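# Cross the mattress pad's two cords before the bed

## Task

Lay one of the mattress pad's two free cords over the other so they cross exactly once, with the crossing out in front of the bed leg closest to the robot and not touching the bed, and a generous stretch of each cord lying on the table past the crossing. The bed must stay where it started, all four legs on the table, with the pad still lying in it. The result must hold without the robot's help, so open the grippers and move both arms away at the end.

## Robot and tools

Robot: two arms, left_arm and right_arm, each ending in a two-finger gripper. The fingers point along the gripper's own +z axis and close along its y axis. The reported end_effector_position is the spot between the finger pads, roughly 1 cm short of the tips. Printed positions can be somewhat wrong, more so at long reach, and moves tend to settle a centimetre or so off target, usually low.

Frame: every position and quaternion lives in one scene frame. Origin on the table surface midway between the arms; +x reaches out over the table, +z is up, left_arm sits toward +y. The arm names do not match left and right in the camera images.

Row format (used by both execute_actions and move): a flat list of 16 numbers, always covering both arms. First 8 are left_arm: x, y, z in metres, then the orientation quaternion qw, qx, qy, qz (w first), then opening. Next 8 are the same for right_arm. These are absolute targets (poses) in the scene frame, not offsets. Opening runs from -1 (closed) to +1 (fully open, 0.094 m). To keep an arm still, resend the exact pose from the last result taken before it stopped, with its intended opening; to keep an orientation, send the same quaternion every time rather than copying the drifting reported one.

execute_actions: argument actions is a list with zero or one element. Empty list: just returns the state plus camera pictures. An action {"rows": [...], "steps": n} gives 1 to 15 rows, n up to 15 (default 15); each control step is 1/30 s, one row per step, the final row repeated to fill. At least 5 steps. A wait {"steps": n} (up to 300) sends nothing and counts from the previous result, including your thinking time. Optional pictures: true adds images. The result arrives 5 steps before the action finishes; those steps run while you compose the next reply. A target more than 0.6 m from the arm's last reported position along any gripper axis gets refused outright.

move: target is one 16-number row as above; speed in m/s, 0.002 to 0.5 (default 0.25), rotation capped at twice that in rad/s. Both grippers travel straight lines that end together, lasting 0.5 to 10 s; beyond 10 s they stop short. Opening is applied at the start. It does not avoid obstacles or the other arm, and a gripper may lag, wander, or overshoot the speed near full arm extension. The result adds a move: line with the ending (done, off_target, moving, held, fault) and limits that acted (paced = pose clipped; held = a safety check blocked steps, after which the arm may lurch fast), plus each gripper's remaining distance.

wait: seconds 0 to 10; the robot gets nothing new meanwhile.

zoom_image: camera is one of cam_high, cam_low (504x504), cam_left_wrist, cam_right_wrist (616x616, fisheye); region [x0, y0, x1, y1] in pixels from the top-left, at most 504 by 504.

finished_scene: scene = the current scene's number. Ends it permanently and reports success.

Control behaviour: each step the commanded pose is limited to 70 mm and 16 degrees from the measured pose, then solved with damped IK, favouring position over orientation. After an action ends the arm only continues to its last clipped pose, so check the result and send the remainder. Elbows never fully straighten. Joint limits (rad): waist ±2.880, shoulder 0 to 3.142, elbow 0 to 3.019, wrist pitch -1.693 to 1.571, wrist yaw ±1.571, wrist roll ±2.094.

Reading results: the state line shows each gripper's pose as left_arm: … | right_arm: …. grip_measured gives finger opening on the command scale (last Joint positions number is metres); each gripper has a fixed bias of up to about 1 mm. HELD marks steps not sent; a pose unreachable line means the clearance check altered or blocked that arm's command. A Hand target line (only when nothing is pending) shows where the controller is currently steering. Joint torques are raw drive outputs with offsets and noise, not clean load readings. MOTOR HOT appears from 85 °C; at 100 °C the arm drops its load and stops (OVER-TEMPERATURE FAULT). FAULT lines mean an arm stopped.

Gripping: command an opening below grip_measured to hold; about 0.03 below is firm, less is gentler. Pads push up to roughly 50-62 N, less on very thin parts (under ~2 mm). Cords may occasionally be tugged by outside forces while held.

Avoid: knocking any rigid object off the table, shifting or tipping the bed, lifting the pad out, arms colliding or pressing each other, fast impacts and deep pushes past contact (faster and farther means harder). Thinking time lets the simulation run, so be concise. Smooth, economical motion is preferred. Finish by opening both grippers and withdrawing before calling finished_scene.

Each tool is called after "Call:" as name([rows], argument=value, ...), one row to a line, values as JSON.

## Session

Call:
execute_actions(actions=[])

Scene clock: 0.00 s of 4800.00 s.
left_arm: end_effector_position=(+0.8709, +0.2026, +0.0896) grip_measured=+1.000 end_effector_quat_wxyz=(+0.665, -0.205, +0.705, -0.137) | right_arm: end_effector_position=(+0.3096, -0.0148, +0.2154) grip_measured=+1.000 end_effector_quat_wxyz=(-0.301, +0.669, -0.478, -0.482)
Joint positions: left_arm=[-0.206  2.467  1.9    0.486 -0.27  -0.507  0.094] | right_arm=[ 0.321  1.493  1.051 -1.165 -1.209 -1.547  0.094]
Joint velocities: left_arm=[-0.015  0.005  0.002  0.012 -0.081 -0.022  0.   ] | right_arm=[-0.005  0.005 -0.002  0.007  0.007 -0.007  0.   ]
Joint torques (N m, as the arm reports them, + toward a larger angle): no reading
Hand target (left_arm): +0.876, +0.202, +0.098; +0.672, -0.205, +0.698, -0.140
Hand target (right_arm): +0.317, -0.012, +0.225; -0.311, +0.674, -0.472, -0.476

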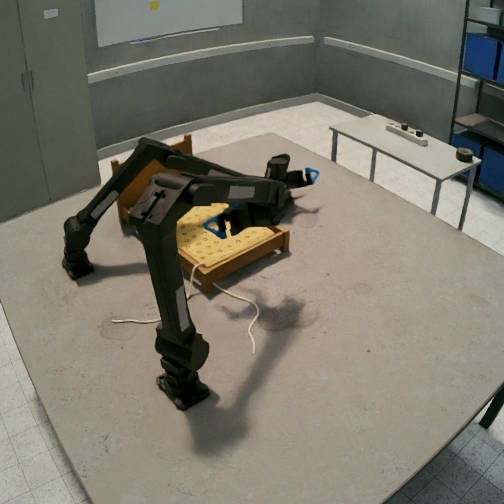

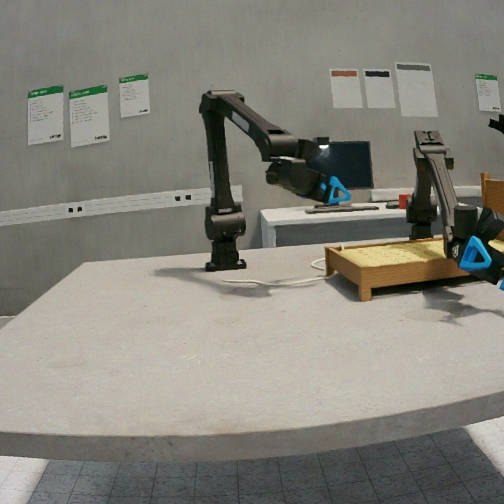

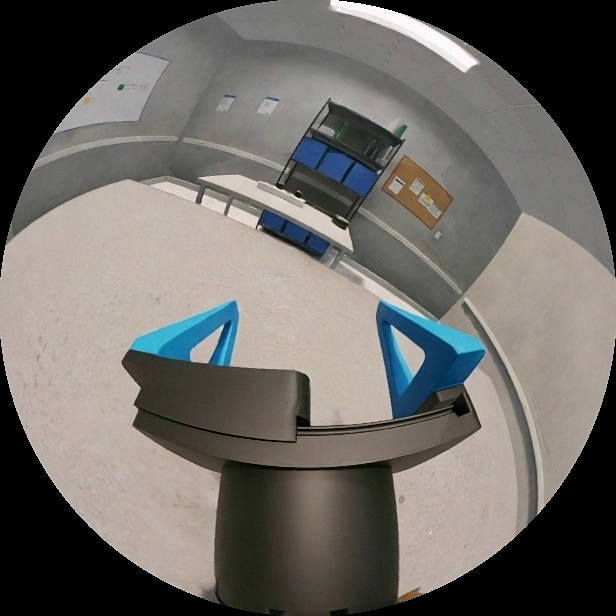

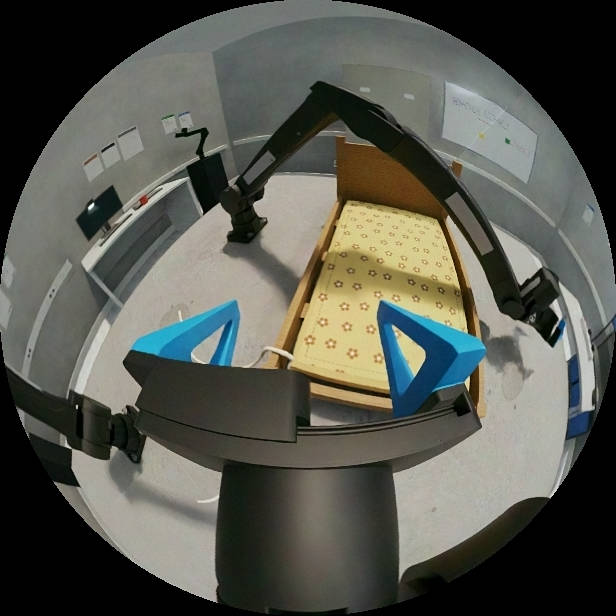

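Raise the left arm over the bed first, and clear the right arm.

Call:
move(target=[0.78,0.17,0.32,0.5,0,0.866,0,1,0.35,-0.4,0.22,0,-0.5,0.866,0,1], speed=0.3)

Call:
move(target=[0.35,0.08,0.26,0,0.5,0.866,0,0,0.06,-0.72,0.14,0,-0.2,0.98,0,1], speed=0.35)

Call:
move(target=[0.02,-0.01,0.13,0,1,0,0,0,0.06,-0.72,0.14,0,-0.2,0.98,0,1], speed=0.35)

Scene clock: 3.17 s of 4800.00 s.
left_arm: end_effector_position=(+0.7779, +0.1775, +0.2777) grip_measured=+1.000 end_effector_quat_wxyz=(+0.474, -0.005, +0.881, +0.006) | right_arm: end_effector_position=(+0.3277, -0.3926, +0.2057) grip_measured=+1.000 end_effector_quat_wxyz=(-0.025, -0.510, +0.860, +0.024)
Joint positions: left_arm=[-0.244  2.036  1.972 -0.533 -0.204 -0.131  0.094] | right_arm=[-0.295  1.287  1.123 -1.476  0.001 -1.309  0.094]
Joint velocities: left_arm=[ 0.005 -0.015 -0.007 -0.037 -0.007  0.007  0.   ] | right_arm=[-0.005 -0.005 -0.012 -0.007  0.022 -0.007  0.   ]
Joint torques (N m, as the arm reports them, + toward a larger angle): left_arm=[ -1.28 -29.41  12.98   1.81  -0.16   0.12] | right_arm=[ 0.81 -7.29 12.94  1.23  0.    0.02]
Hand target (left_arm): +0.782, +0.171, +0.320; +0.500, -0.002, +0.866, +0.000
Hand target (right_arm): +0.346, -0.399, +0.221; -0.007, -0.503, +0.864, +0.004
Off the commanded pose (left_arm): 0.043 m, 4 deg.
Off the commanded pose (right_arm): 0.027 m, 4 deg.
Kept back: nothing.
move: off_target (left_arm, right_arm); limits=paced

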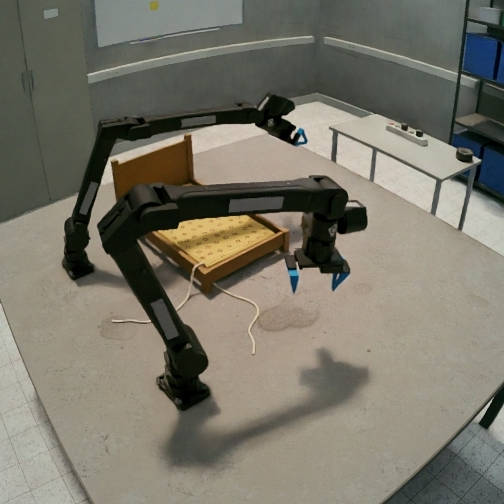

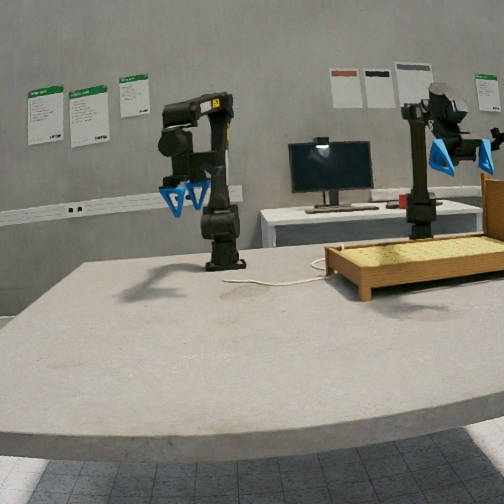

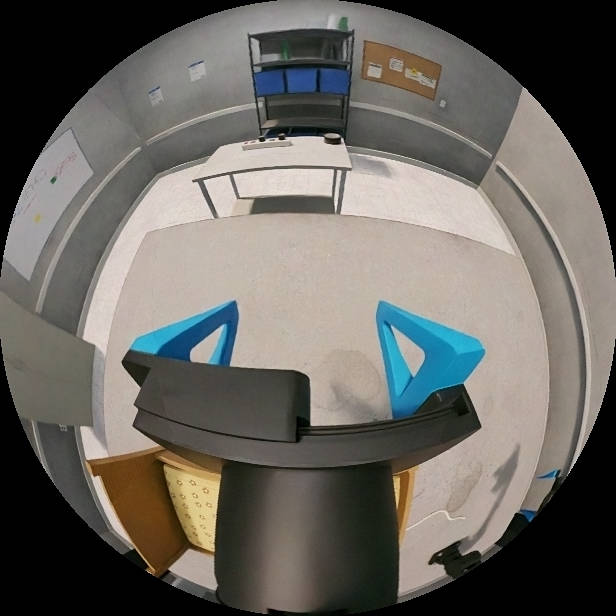

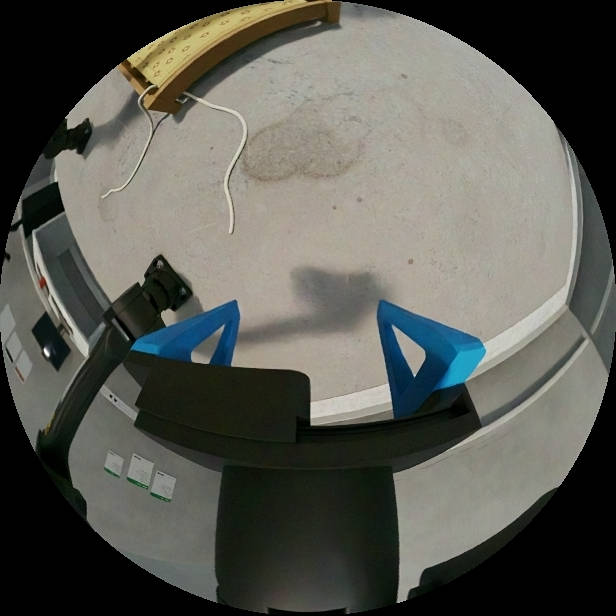

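Scene clock: 5.63 s of 4800.00 s.
left_arm: end_effector_position=(+0.3522, +0.0820, +0.2625) grip_measured=+0.002 end_effector_quat_wxyz=(-0.003, +0.493, +0.870, +0.005) | right_arm: end_effector_position=(+0.0535, -0.6916, +0.1267) grip_measured=+1.000 end_effector_quat_wxyz=(-0.000, -0.191, +0.981, +0.034)
Joint positions: left_arm=[-0.584  1.563  1.56  -1.574 -0.01   0.464  0.047] | right_arm=[-1.477  1.457  1.075 -1.257  0.004 -1.805  0.094]
Joint velocities: left_arm=[ 0.005 -0.005 -0.007  0.002 -0.022 -0.007  0.   ] | right_arm=[-0.005 -0.005  0.007 -0.002  0.007 -0.037  0.   ]
Joint torques (N m, as the arm reports them, + toward a larger angle): left_arm=[  0.81 -19.14   7.46   0.38  -0.01   0.12] | right_arm=[ 1.2  -9.5  12.03  1.23 -0.27 -0.19]
Hand target (left_arm): +0.347, +0.087, +0.268; -0.003, +0.496, +0.868, +0.004
Hand target (right_arm): +0.059, -0.712, +0.141; +0.000, -0.200, +0.980, +0.006
Off the commanded pose (left_arm): 0.004 m, 1 deg.
Off the commanded pose (right_arm): 0.032 m, 4 deg.
Kept back: nothing.
move: off_target (right_arm)

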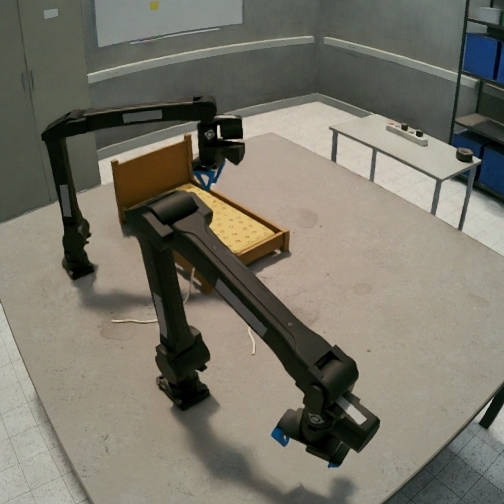

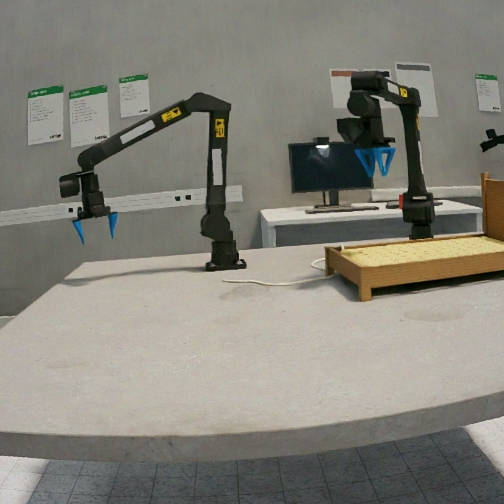

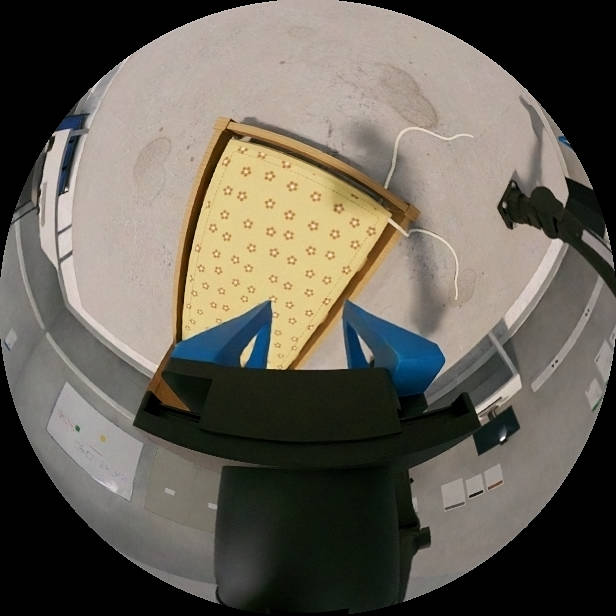

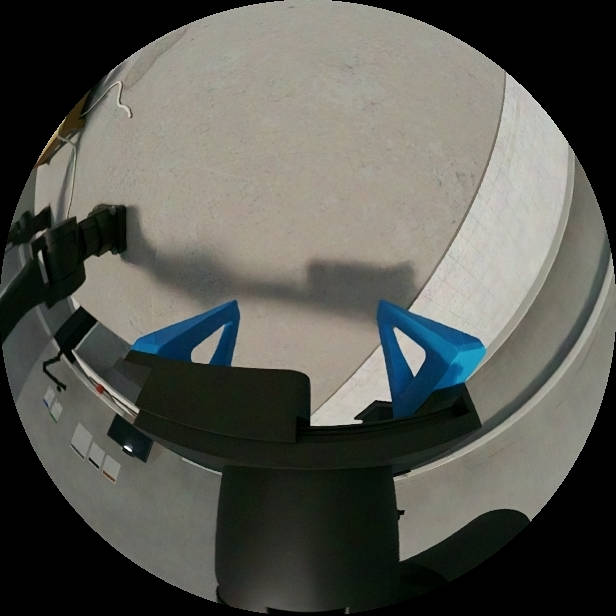

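Scene clock: 9.17 s of 4800.00 s.
left_arm: end_effector_position=(+0.0183, -0.0002, +0.1353) grip_measured=+0.002 end_effector_quat_wxyz=(-0.010, +1.000, +0.005, +0.006) | right_arm: end_effector_position=(+0.0542, -0.6964, +0.1286) grip_measured=+1.000 end_effector_quat_wxyz=(-0.001, -0.192, +0.981, +0.026)
Joint positions: left_arm=[-1.413  1.295  0.941 -1.235 -0.015  1.734  0.047] | right_arm=[-1.477  1.458  1.082 -1.247  0.004 -1.806  0.094]
Joint velocities: left_arm=[-0.005  0.005 -0.012  0.007  0.066 -0.066  0.   ] | right_arm=[-0.005  0.005  0.002  0.007  0.037 -0.037  0.   ]
Joint torques (N m, as the arm reports them, + toward a larger angle): left_arm=[ -0.19 -11.31   6.88   1.01  -0.06   0.14] | right_arm=[ 1.23 -8.68 12.33  1.45 -0.21 -0.19]
Hand target (left_arm): +0.018, +0.001, +0.132; -0.009, +1.000, -0.000, +0.007
Hand target (right_arm): +0.060, -0.719, +0.140; -0.001, -0.200, +0.980, -0.000
Off the commanded pose (left_arm): 0.011 m, 1 deg.
Off the commanded pose (right_arm): 0.027 m, 3 deg.
Kept back: nothing.
move: off_target (left_arm, right_arm)

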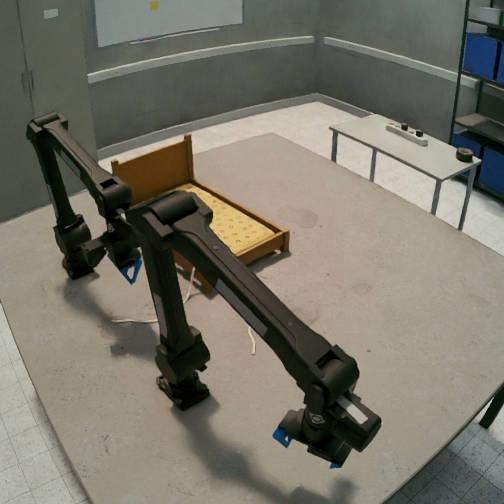

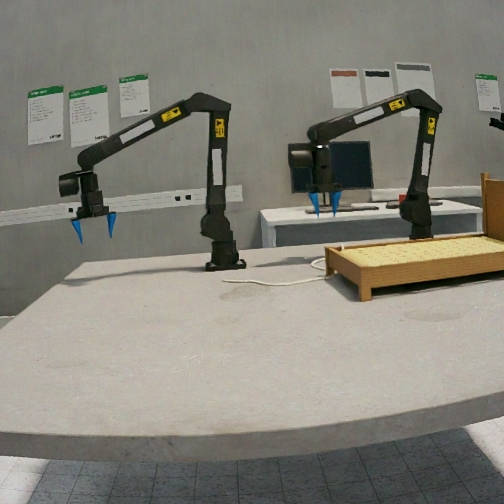

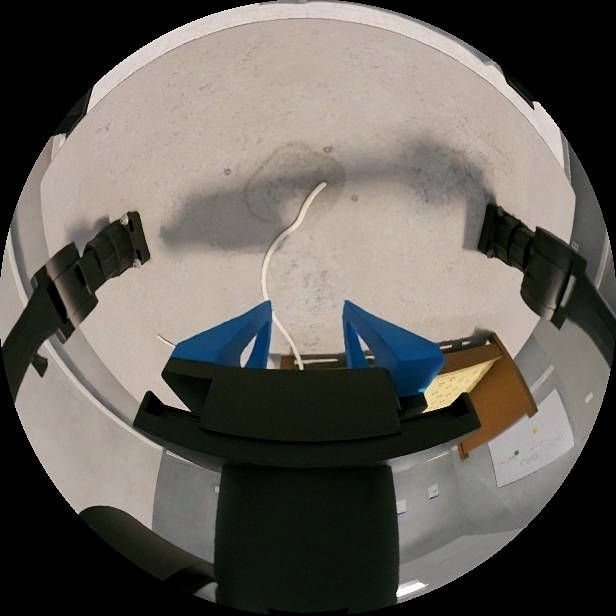

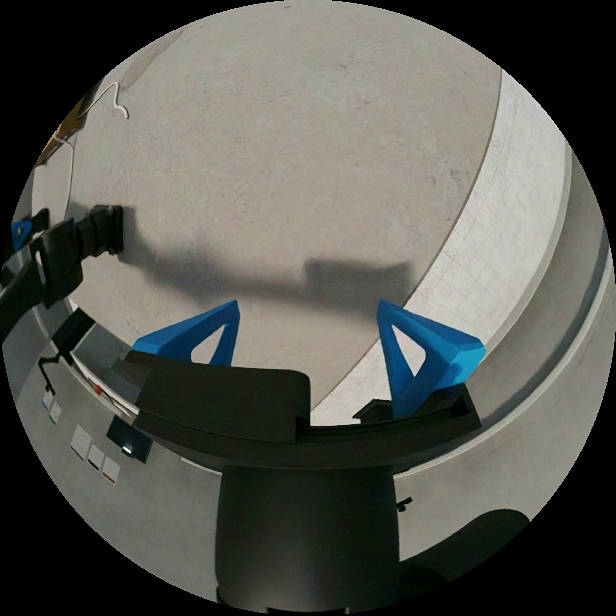

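Call:
move(target=[-0.022,-0.008,0.012,0,0.985,-0.17,0,-0.2,0.06,-0.72,0.14,0,-0.2,0.98,0,1], speed=0.2)

Scene clock: 10.73 s of 4800.00 s.
left_arm: end_effector_position=(-0.0195, -0.0048, +0.0196) grip_measured=-0.198 end_effector_quat_wxyz=(+0.003, +0.987, -0.163, +0.004) | right_arm: end_effector_position=(+0.0542, -0.6964, +0.1286) grip_measured=+1.000 end_effector_quat_wxyz=(-0.001, -0.192, +0.981, +0.026)
Joint positions: left_arm=[-1.52   1.456  0.746 -0.852 -0.005  1.964  0.038] | right_arm=[-1.477  1.458  1.082 -1.247  0.004 -1.806  0.094]
Joint velocities: left_arm=[ 0.005 -0.005 -0.042 -0.017 -0.051 -0.022  0.002] | right_arm=[-0.005 -0.005 -0.007 -0.002  0.007 -0.037  0.   ]
Joint torques (N m, as the arm reports them, + toward a larger angle): left_arm=[ -0.34 -10.08   5.98   1.22   0.09   0.16] | right_arm=[ 1.18 -8.91 12.36  1.42 -0.22 -0.18]
Hand target (left_arm): -0.022, -0.003, +0.013; -0.001, +0.985, -0.170, +0.001
Hand target (right_arm): +0.060, -0.719, +0.140; -0.000, -0.200, +0.980, -0.000
Off the commanded pose (left_arm): 0.009 m, 1 deg.
Off the commanded pose (right_arm): 0.027 m, 3 deg.
Kept back: nothing.
move: off_target (right_arm)

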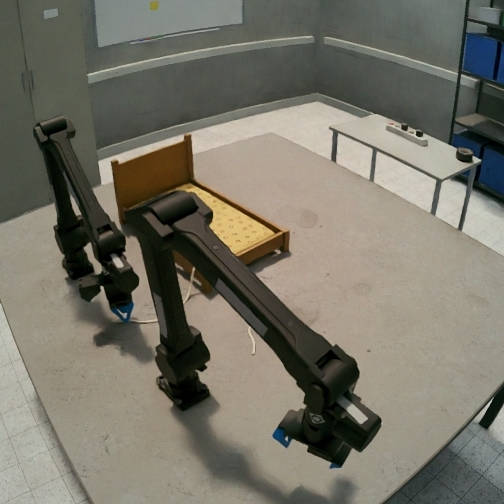

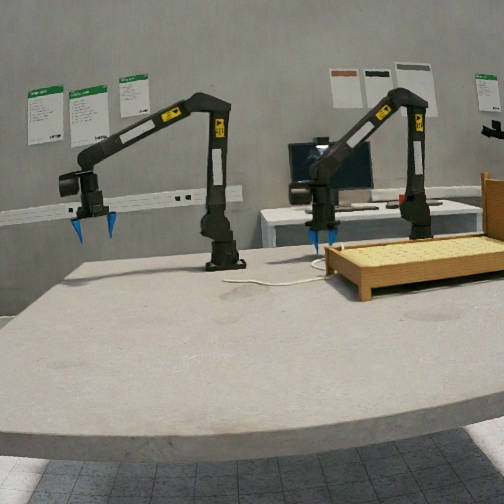

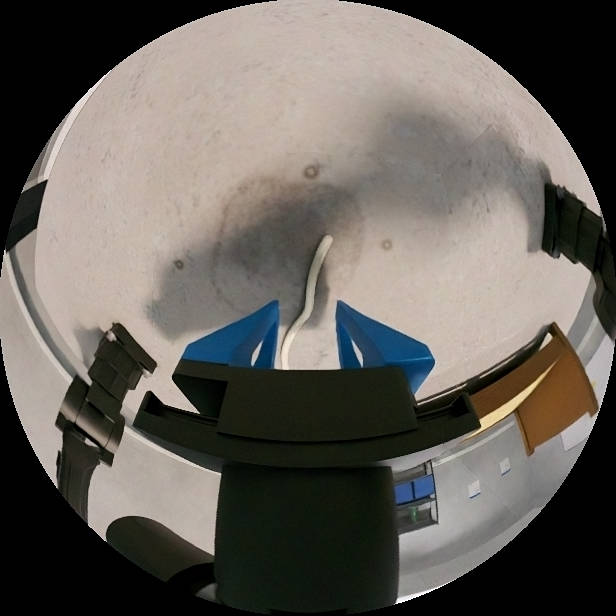

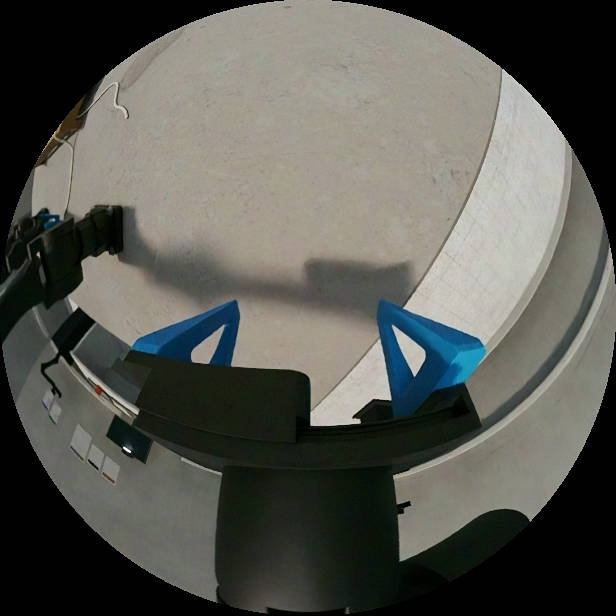

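Call:
move(target=[-0.02,0.001,-0.012,0,0.985,-0.17,0,-0.3,0.06,-0.72,0.14,0,-0.2,0.98,0,1], speed=0.05)

Call:
execute_actions([
  {"rows":[[-0.02,0.001,-0.012,0,0.985,-0.17,0,-0.975,0.06,-0.72,0.14,0,-0.2,0.98,0,1]],"steps":15},
])

Call:
move(target=[0.09,-0.11,0.12,0,0.8,0.6,0,-0.975,0.06,-0.72,0.14,0,-0.2,0.98,0,1], speed=0.4)

Scene clock: 11.83 s of 4800.00 s.
left_arm: end_effector_position=(-0.0200, -0.0041, +0.0021) grip_measured=-0.298 end_effector_quat_wxyz=(+0.012, +0.986, -0.167, +0.004) | right_arm: end_effector_position=(+0.0542, -0.6964, +0.1286) grip_measured=+1.000 end_effector_quat_wxyz=(-0.001, -0.192, +0.981, +0.026)
Joint positions: left_arm=[-1.52   1.483  0.713 -0.775 -0.003  1.973  0.033] | right_arm=[-1.477  1.458  1.082 -1.247  0.004 -1.806  0.094]
Joint velocities: left_arm=[-0.015 -0.005  0.002 -0.017 -0.051 -0.081 -0.001] | right_arm=[ 0.005 -0.005 -0.012 -0.007  0.022  0.022  0.   ]
Joint torques (N m, as the arm reports them, + toward a larger angle): left_arm=[  0.12 -10.53   5.19   1.4    0.1    0.14] | right_arm=[ 1.25 -8.86 12.37  1.44 -0.21 -0.19]
Hand target (left_arm): -0.020, +0.002, -0.011; +0.000, +0.985, -0.170, -0.000
Hand target (right_arm): +0.060, -0.719, +0.140; -0.000, -0.200, +0.980, -0.000
Off the commanded pose (left_arm): 0.015 m, 2 deg.
Off the commanded pose (right_arm): 0.027 m, 3 deg.
Kept back: nothing.
move: off_target (left_arm, right_arm)

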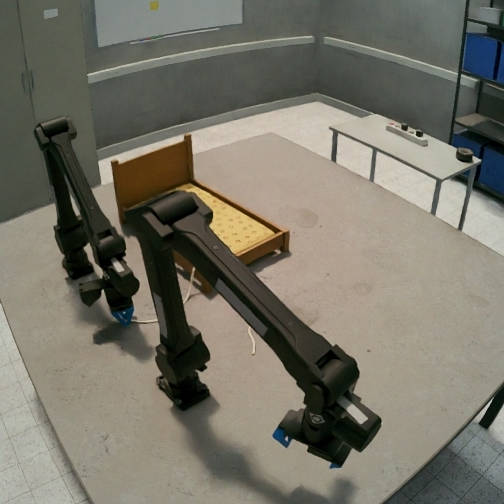

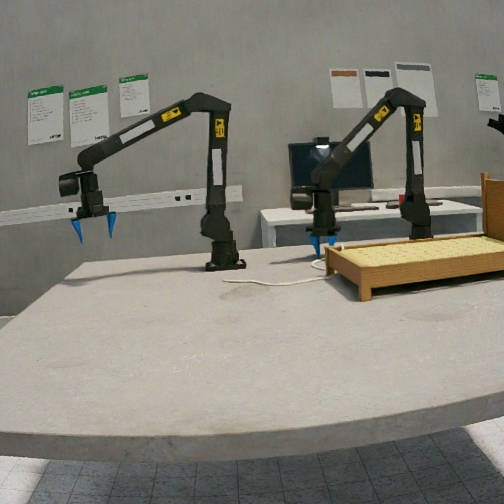

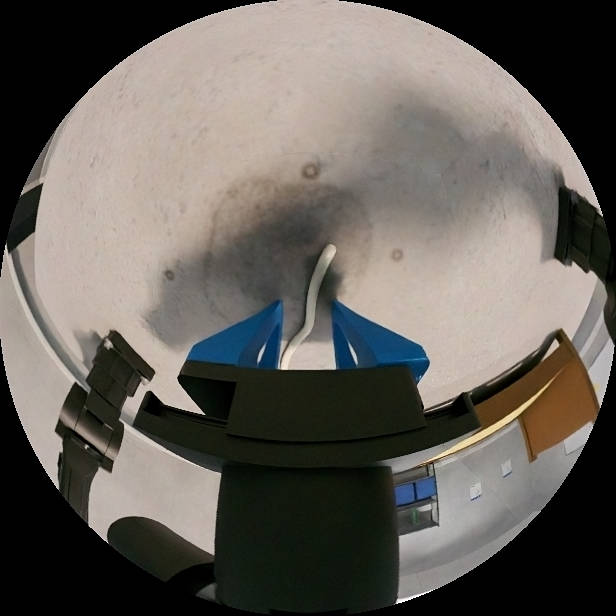

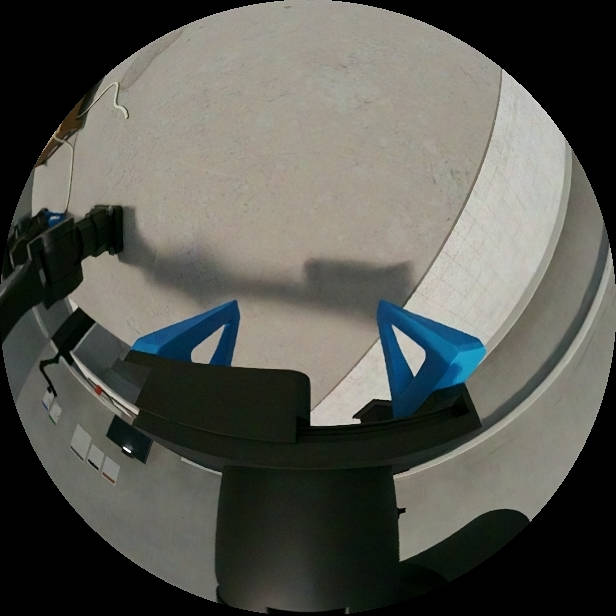

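Scene clock: 12.17 s of 4800.00 s.
left_arm: end_effector_position=(-0.0199, -0.0047, +0.0020) grip_measured=-0.948 end_effector_quat_wxyz=(+0.013, +0.986, -0.167, +0.005) | right_arm: end_effector_position=(+0.0542, -0.6964, +0.1286) grip_measured=+1.000 end_effector_quat_wxyz=(-0.001, -0.192, +0.981, +0.026)
Joint positions: left_arm=[-1.52   1.483  0.713 -0.773 -0.003  1.974  0.002] | right_arm=[-1.477  1.458  1.082 -1.247  0.004 -1.806  0.094]
Joint velocities: left_arm=[ 0.005 -0.005 -0.012  0.002 -0.051  0.037 -0.   ] | right_arm=[-0.005 -0.015  0.012 -0.012  0.007 -0.081  0.   ]
Joint torques (N m, as the arm reports them, + toward a larger angle): left_arm=[ 0.08 -9.25  5.31  1.3   0.09  0.13] | right_arm=[ 1.18 -8.97 12.33  1.45 -0.22 -0.19]
Steps of this call (steps 1 to 10: the first 10 steps of this action). Readings (end_effector_position):
1: left_arm (-0.0200, -0.0041, +0.0021) | right_arm (+0.0542, -0.6964, +0.1286)
2: left_arm (-0.0200, -0.0041, +0.0021) | right_arm (+0.0542, -0.6964, +0.1286)
4: left_arm (-0.0199, -0.0045, +0.0020) | right_arm (+0.0542, -0.6964, +0.1286)
8: left_arm (-0.0199, -0.0047, +0.0020) | right_arm (+0.0542, -0.6964, +0.1286)
10: the state above

Scene clock: 15.10 s of 4800.00 s.
left_arm: end_effector_position=(+0.0805, -0.0988, +0.1116) grip_measured=-0.948 end_effector_quat_wxyz=(-0.006, +0.804, +0.594, -0.000) | right_arm: end_effector_position=(+0.0542, -0.6964, +0.1286) grip_measured=+1.000 end_effector_quat_wxyz=(-0.001, -0.192, +0.981, +0.026)
Joint positions: left_arm=[-1.306  1.596  1.193 -1.178  0.005  0.579  0.002] | right_arm=[-1.477  1.458  1.082 -1.247  0.004 -1.806  0.094]
Joint velocities: left_arm=[-0.005  0.005 -0.012  0.002  0.037 -0.051  0.001] | right_arm=[ 0.005 -0.005 -0.012  0.002 -0.051  0.037  0.   ]
Joint torques (N m, as the arm reports them, + toward a larger angle): left_arm=[  0.26 -14.31  10.86   0.36   0.02  -0.03] | right_arm=[ 1.17 -8.96 12.35  1.45 -0.22 -0.19]
Hand target (left_arm): +0.087, -0.115, +0.117; +0.000, +0.800, +0.600, -0.003
Hand target (right_arm): +0.060, -0.719, +0.140; -0.000, -0.200, +0.980, -0.000
Off your previous action's commanded pose (left_arm): 0.015 m, 2 deg at its last step (step 5 of this call).
Off your previous action's commanded pose (right_arm): 0.027 m, 3 deg at its last step (step 5 of this call).
Off the commanded pose (left_arm): 0.017 m, 1 deg.
Off the commanded pose (right_arm): 0.027 m, 3 deg.
Kept back: nothing.
move: off_target (left_arm, right_arm)

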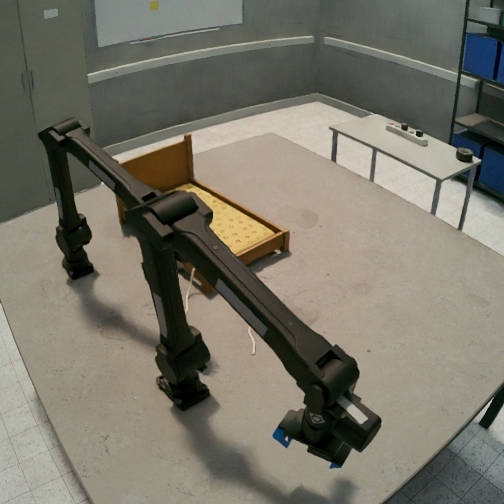

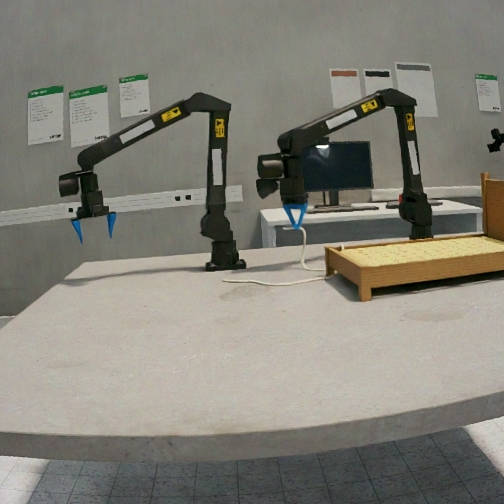

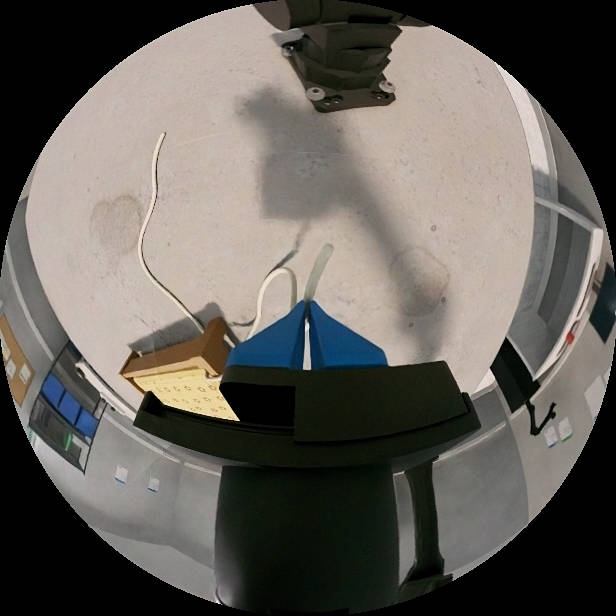

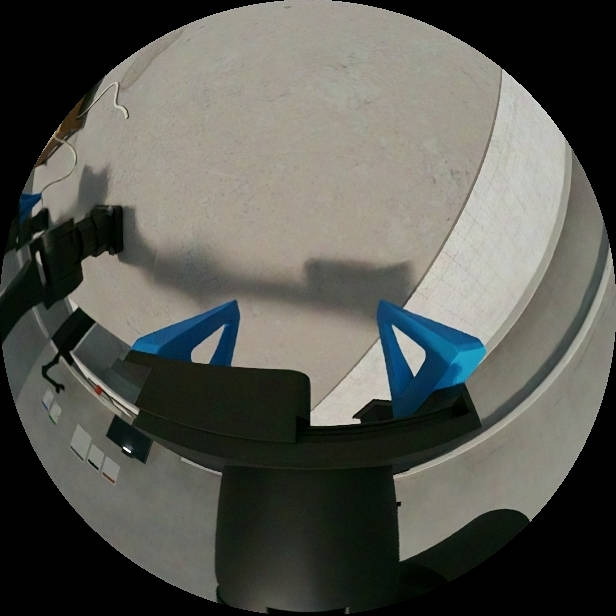

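Call:
move(target=[0.165,-0.22,0.075,0,0.707,0.707,0,-0.975,0.06,-0.72,0.14,0,-0.2,0.98,0,1], speed=0.2)

Call:
move(target=[0.165,-0.265,0.01,0,0.707,0.707,0,-0.975,0.06,-0.72,0.14,0,-0.2,0.98,0,1], speed=0.1)

Scene clock: 16.60 s of 4800.00 s.
left_arm: end_effector_position=(+0.1538, -0.2059, +0.0693) grip_measured=-0.948 end_effector_quat_wxyz=(-0.008, +0.712, +0.702, +0.001) | right_arm: end_effector_position=(+0.0542, -0.6964, +0.1286) grip_measured=+1.000 end_effector_quat_wxyz=(-0.001, -0.192, +0.981, +0.026)
Joint positions: left_arm=[-1.235  1.942  1.556 -1.2    0.005  0.366  0.002] | right_arm=[-1.477  1.458  1.082 -1.247  0.004 -1.806  0.094]
Joint velocities: left_arm=[-0.015 -0.005  0.002 -0.007  0.037 -0.007 -0.   ] | right_arm=[-0.015  0.005 -0.007 -0.007 -0.007 -0.022  0.   ]
Joint torques (N m, as the arm reports them, + toward a larger angle): left_arm=[  0.25 -21.08  10.96   0.3   -0.11  -0.02] | right_arm=[ 1.22 -8.91 12.35  1.45 -0.21 -0.18]
Hand target (left_arm): +0.162, -0.221, +0.073; +0.000, +0.707, +0.707, -0.001
Hand target (right_arm): +0.060, -0.719, +0.140; -0.000, -0.200, +0.980, -0.000
Off the commanded pose (left_arm): 0.019 m, 1 deg.
Off the commanded pose (right_arm): 0.027 m, 3 deg.
Kept back: nothing.
move: off_target (left_arm, right_arm)

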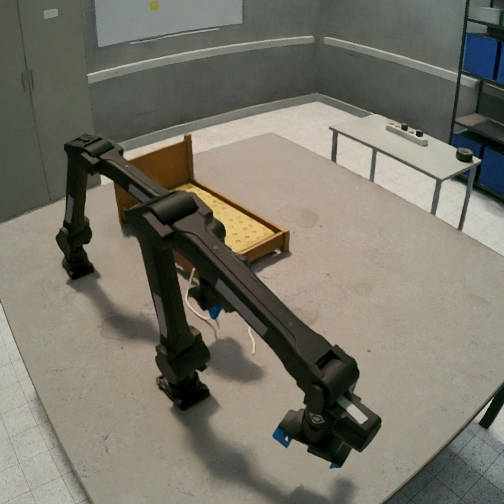

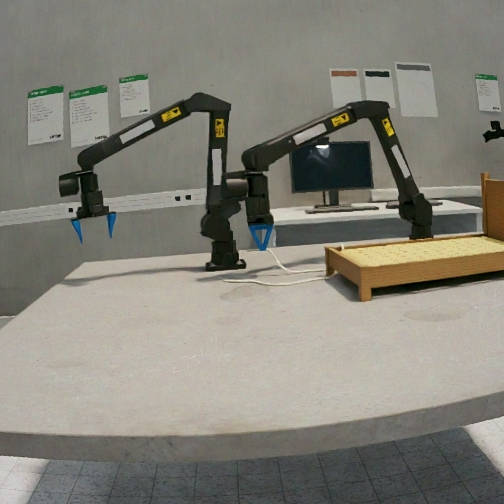

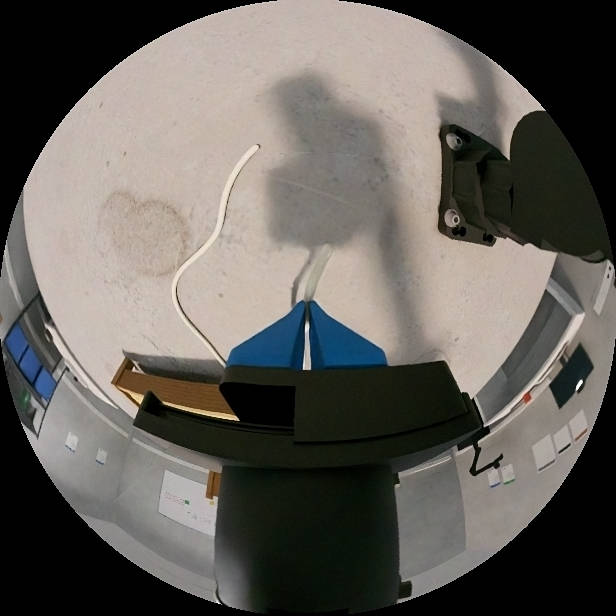

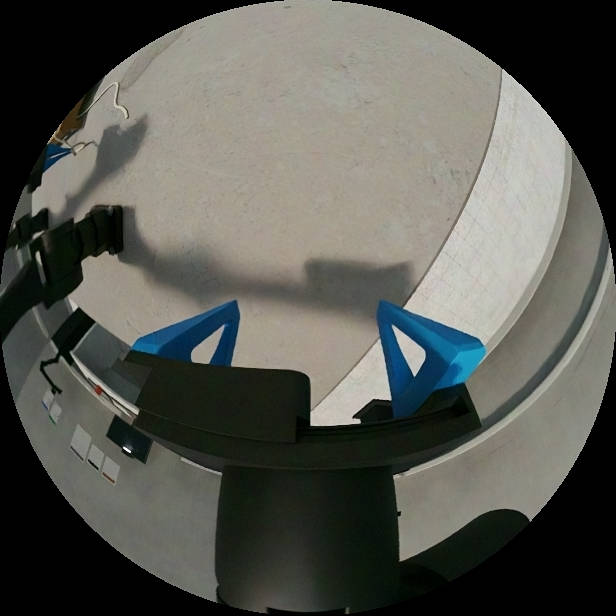

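Scene clock: 17.80 s of 4800.00 s.
left_arm: end_effector_position=(+0.1600, -0.2421, +0.0106) grip_measured=-0.948 end_effector_quat_wxyz=(-0.014, +0.708, +0.707, +0.005) | right_arm: end_effector_position=(+0.0542, -0.6964, +0.1286) grip_measured=+1.000 end_effector_quat_wxyz=(-0.001, -0.192, +0.981, +0.026)
Joint positions: left_arm=[-1.246  2.102  1.652 -1.151  0.003  0.342  0.002] | right_arm=[-1.477  1.458  1.082 -1.247  0.004 -1.806  0.094]
Joint velocities: left_arm=[ 0.005 -0.015  0.012 -0.022  0.022  0.007 -0.001] | right_arm=[-0.005 -0.005  0.017  0.007 -0.022 -0.051  0.   ]
Joint torques (N m, as the arm reports them, + toward a larger angle): left_arm=[ -0.75 -22.18  11.06   0.98  -0.14  -0.01] | right_arm=[ 1.18 -8.95 12.38  1.45 -0.21 -0.19]
Hand target (left_arm): +0.164, -0.263, +0.010; +0.001, +0.707, +0.707, -0.000
Hand target (right_arm): +0.060, -0.719, +0.140; -0.000, -0.200, +0.980, -0.000
Off the commanded pose (left_arm): 0.023 m, 2 deg.
Off the commanded pose (right_arm): 0.027 m, 3 deg.
Kept back: nothing.
move: off_target (left_arm, right_arm)

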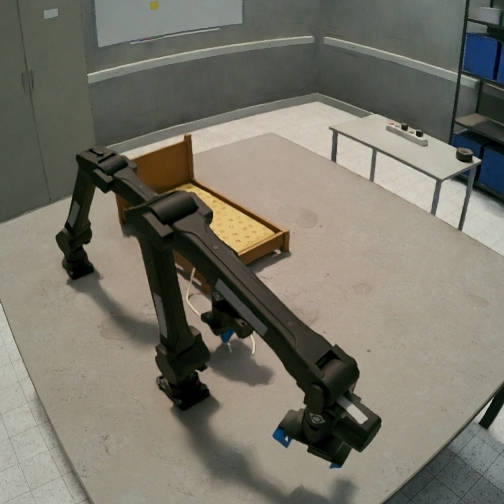

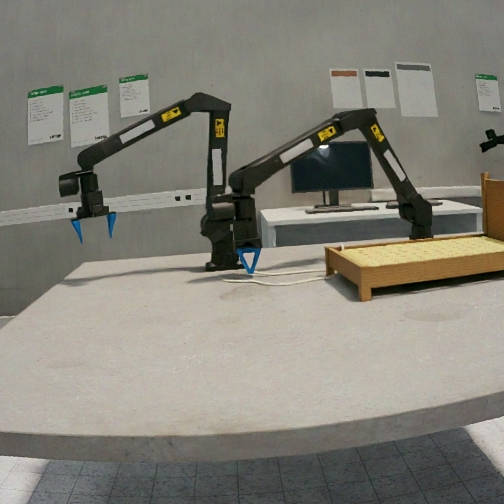

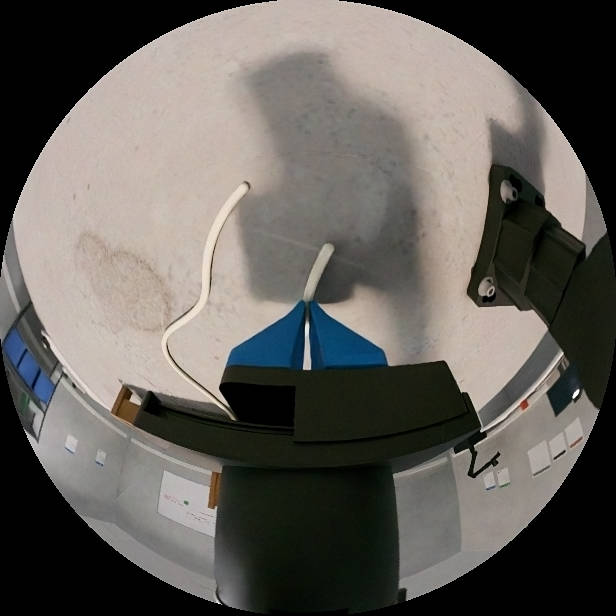

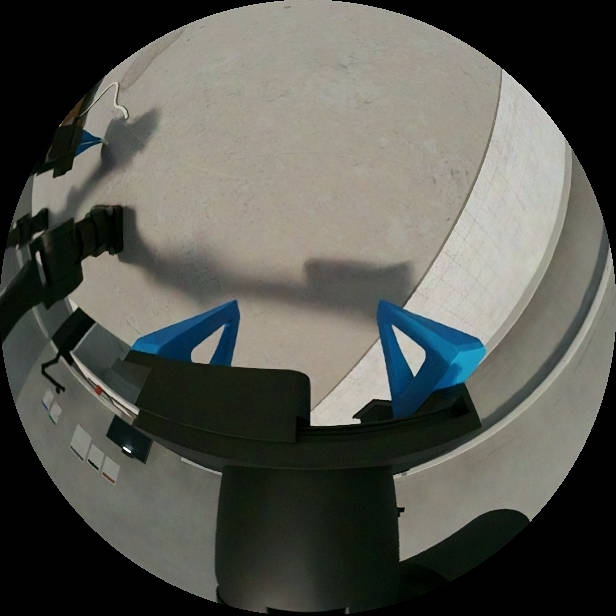

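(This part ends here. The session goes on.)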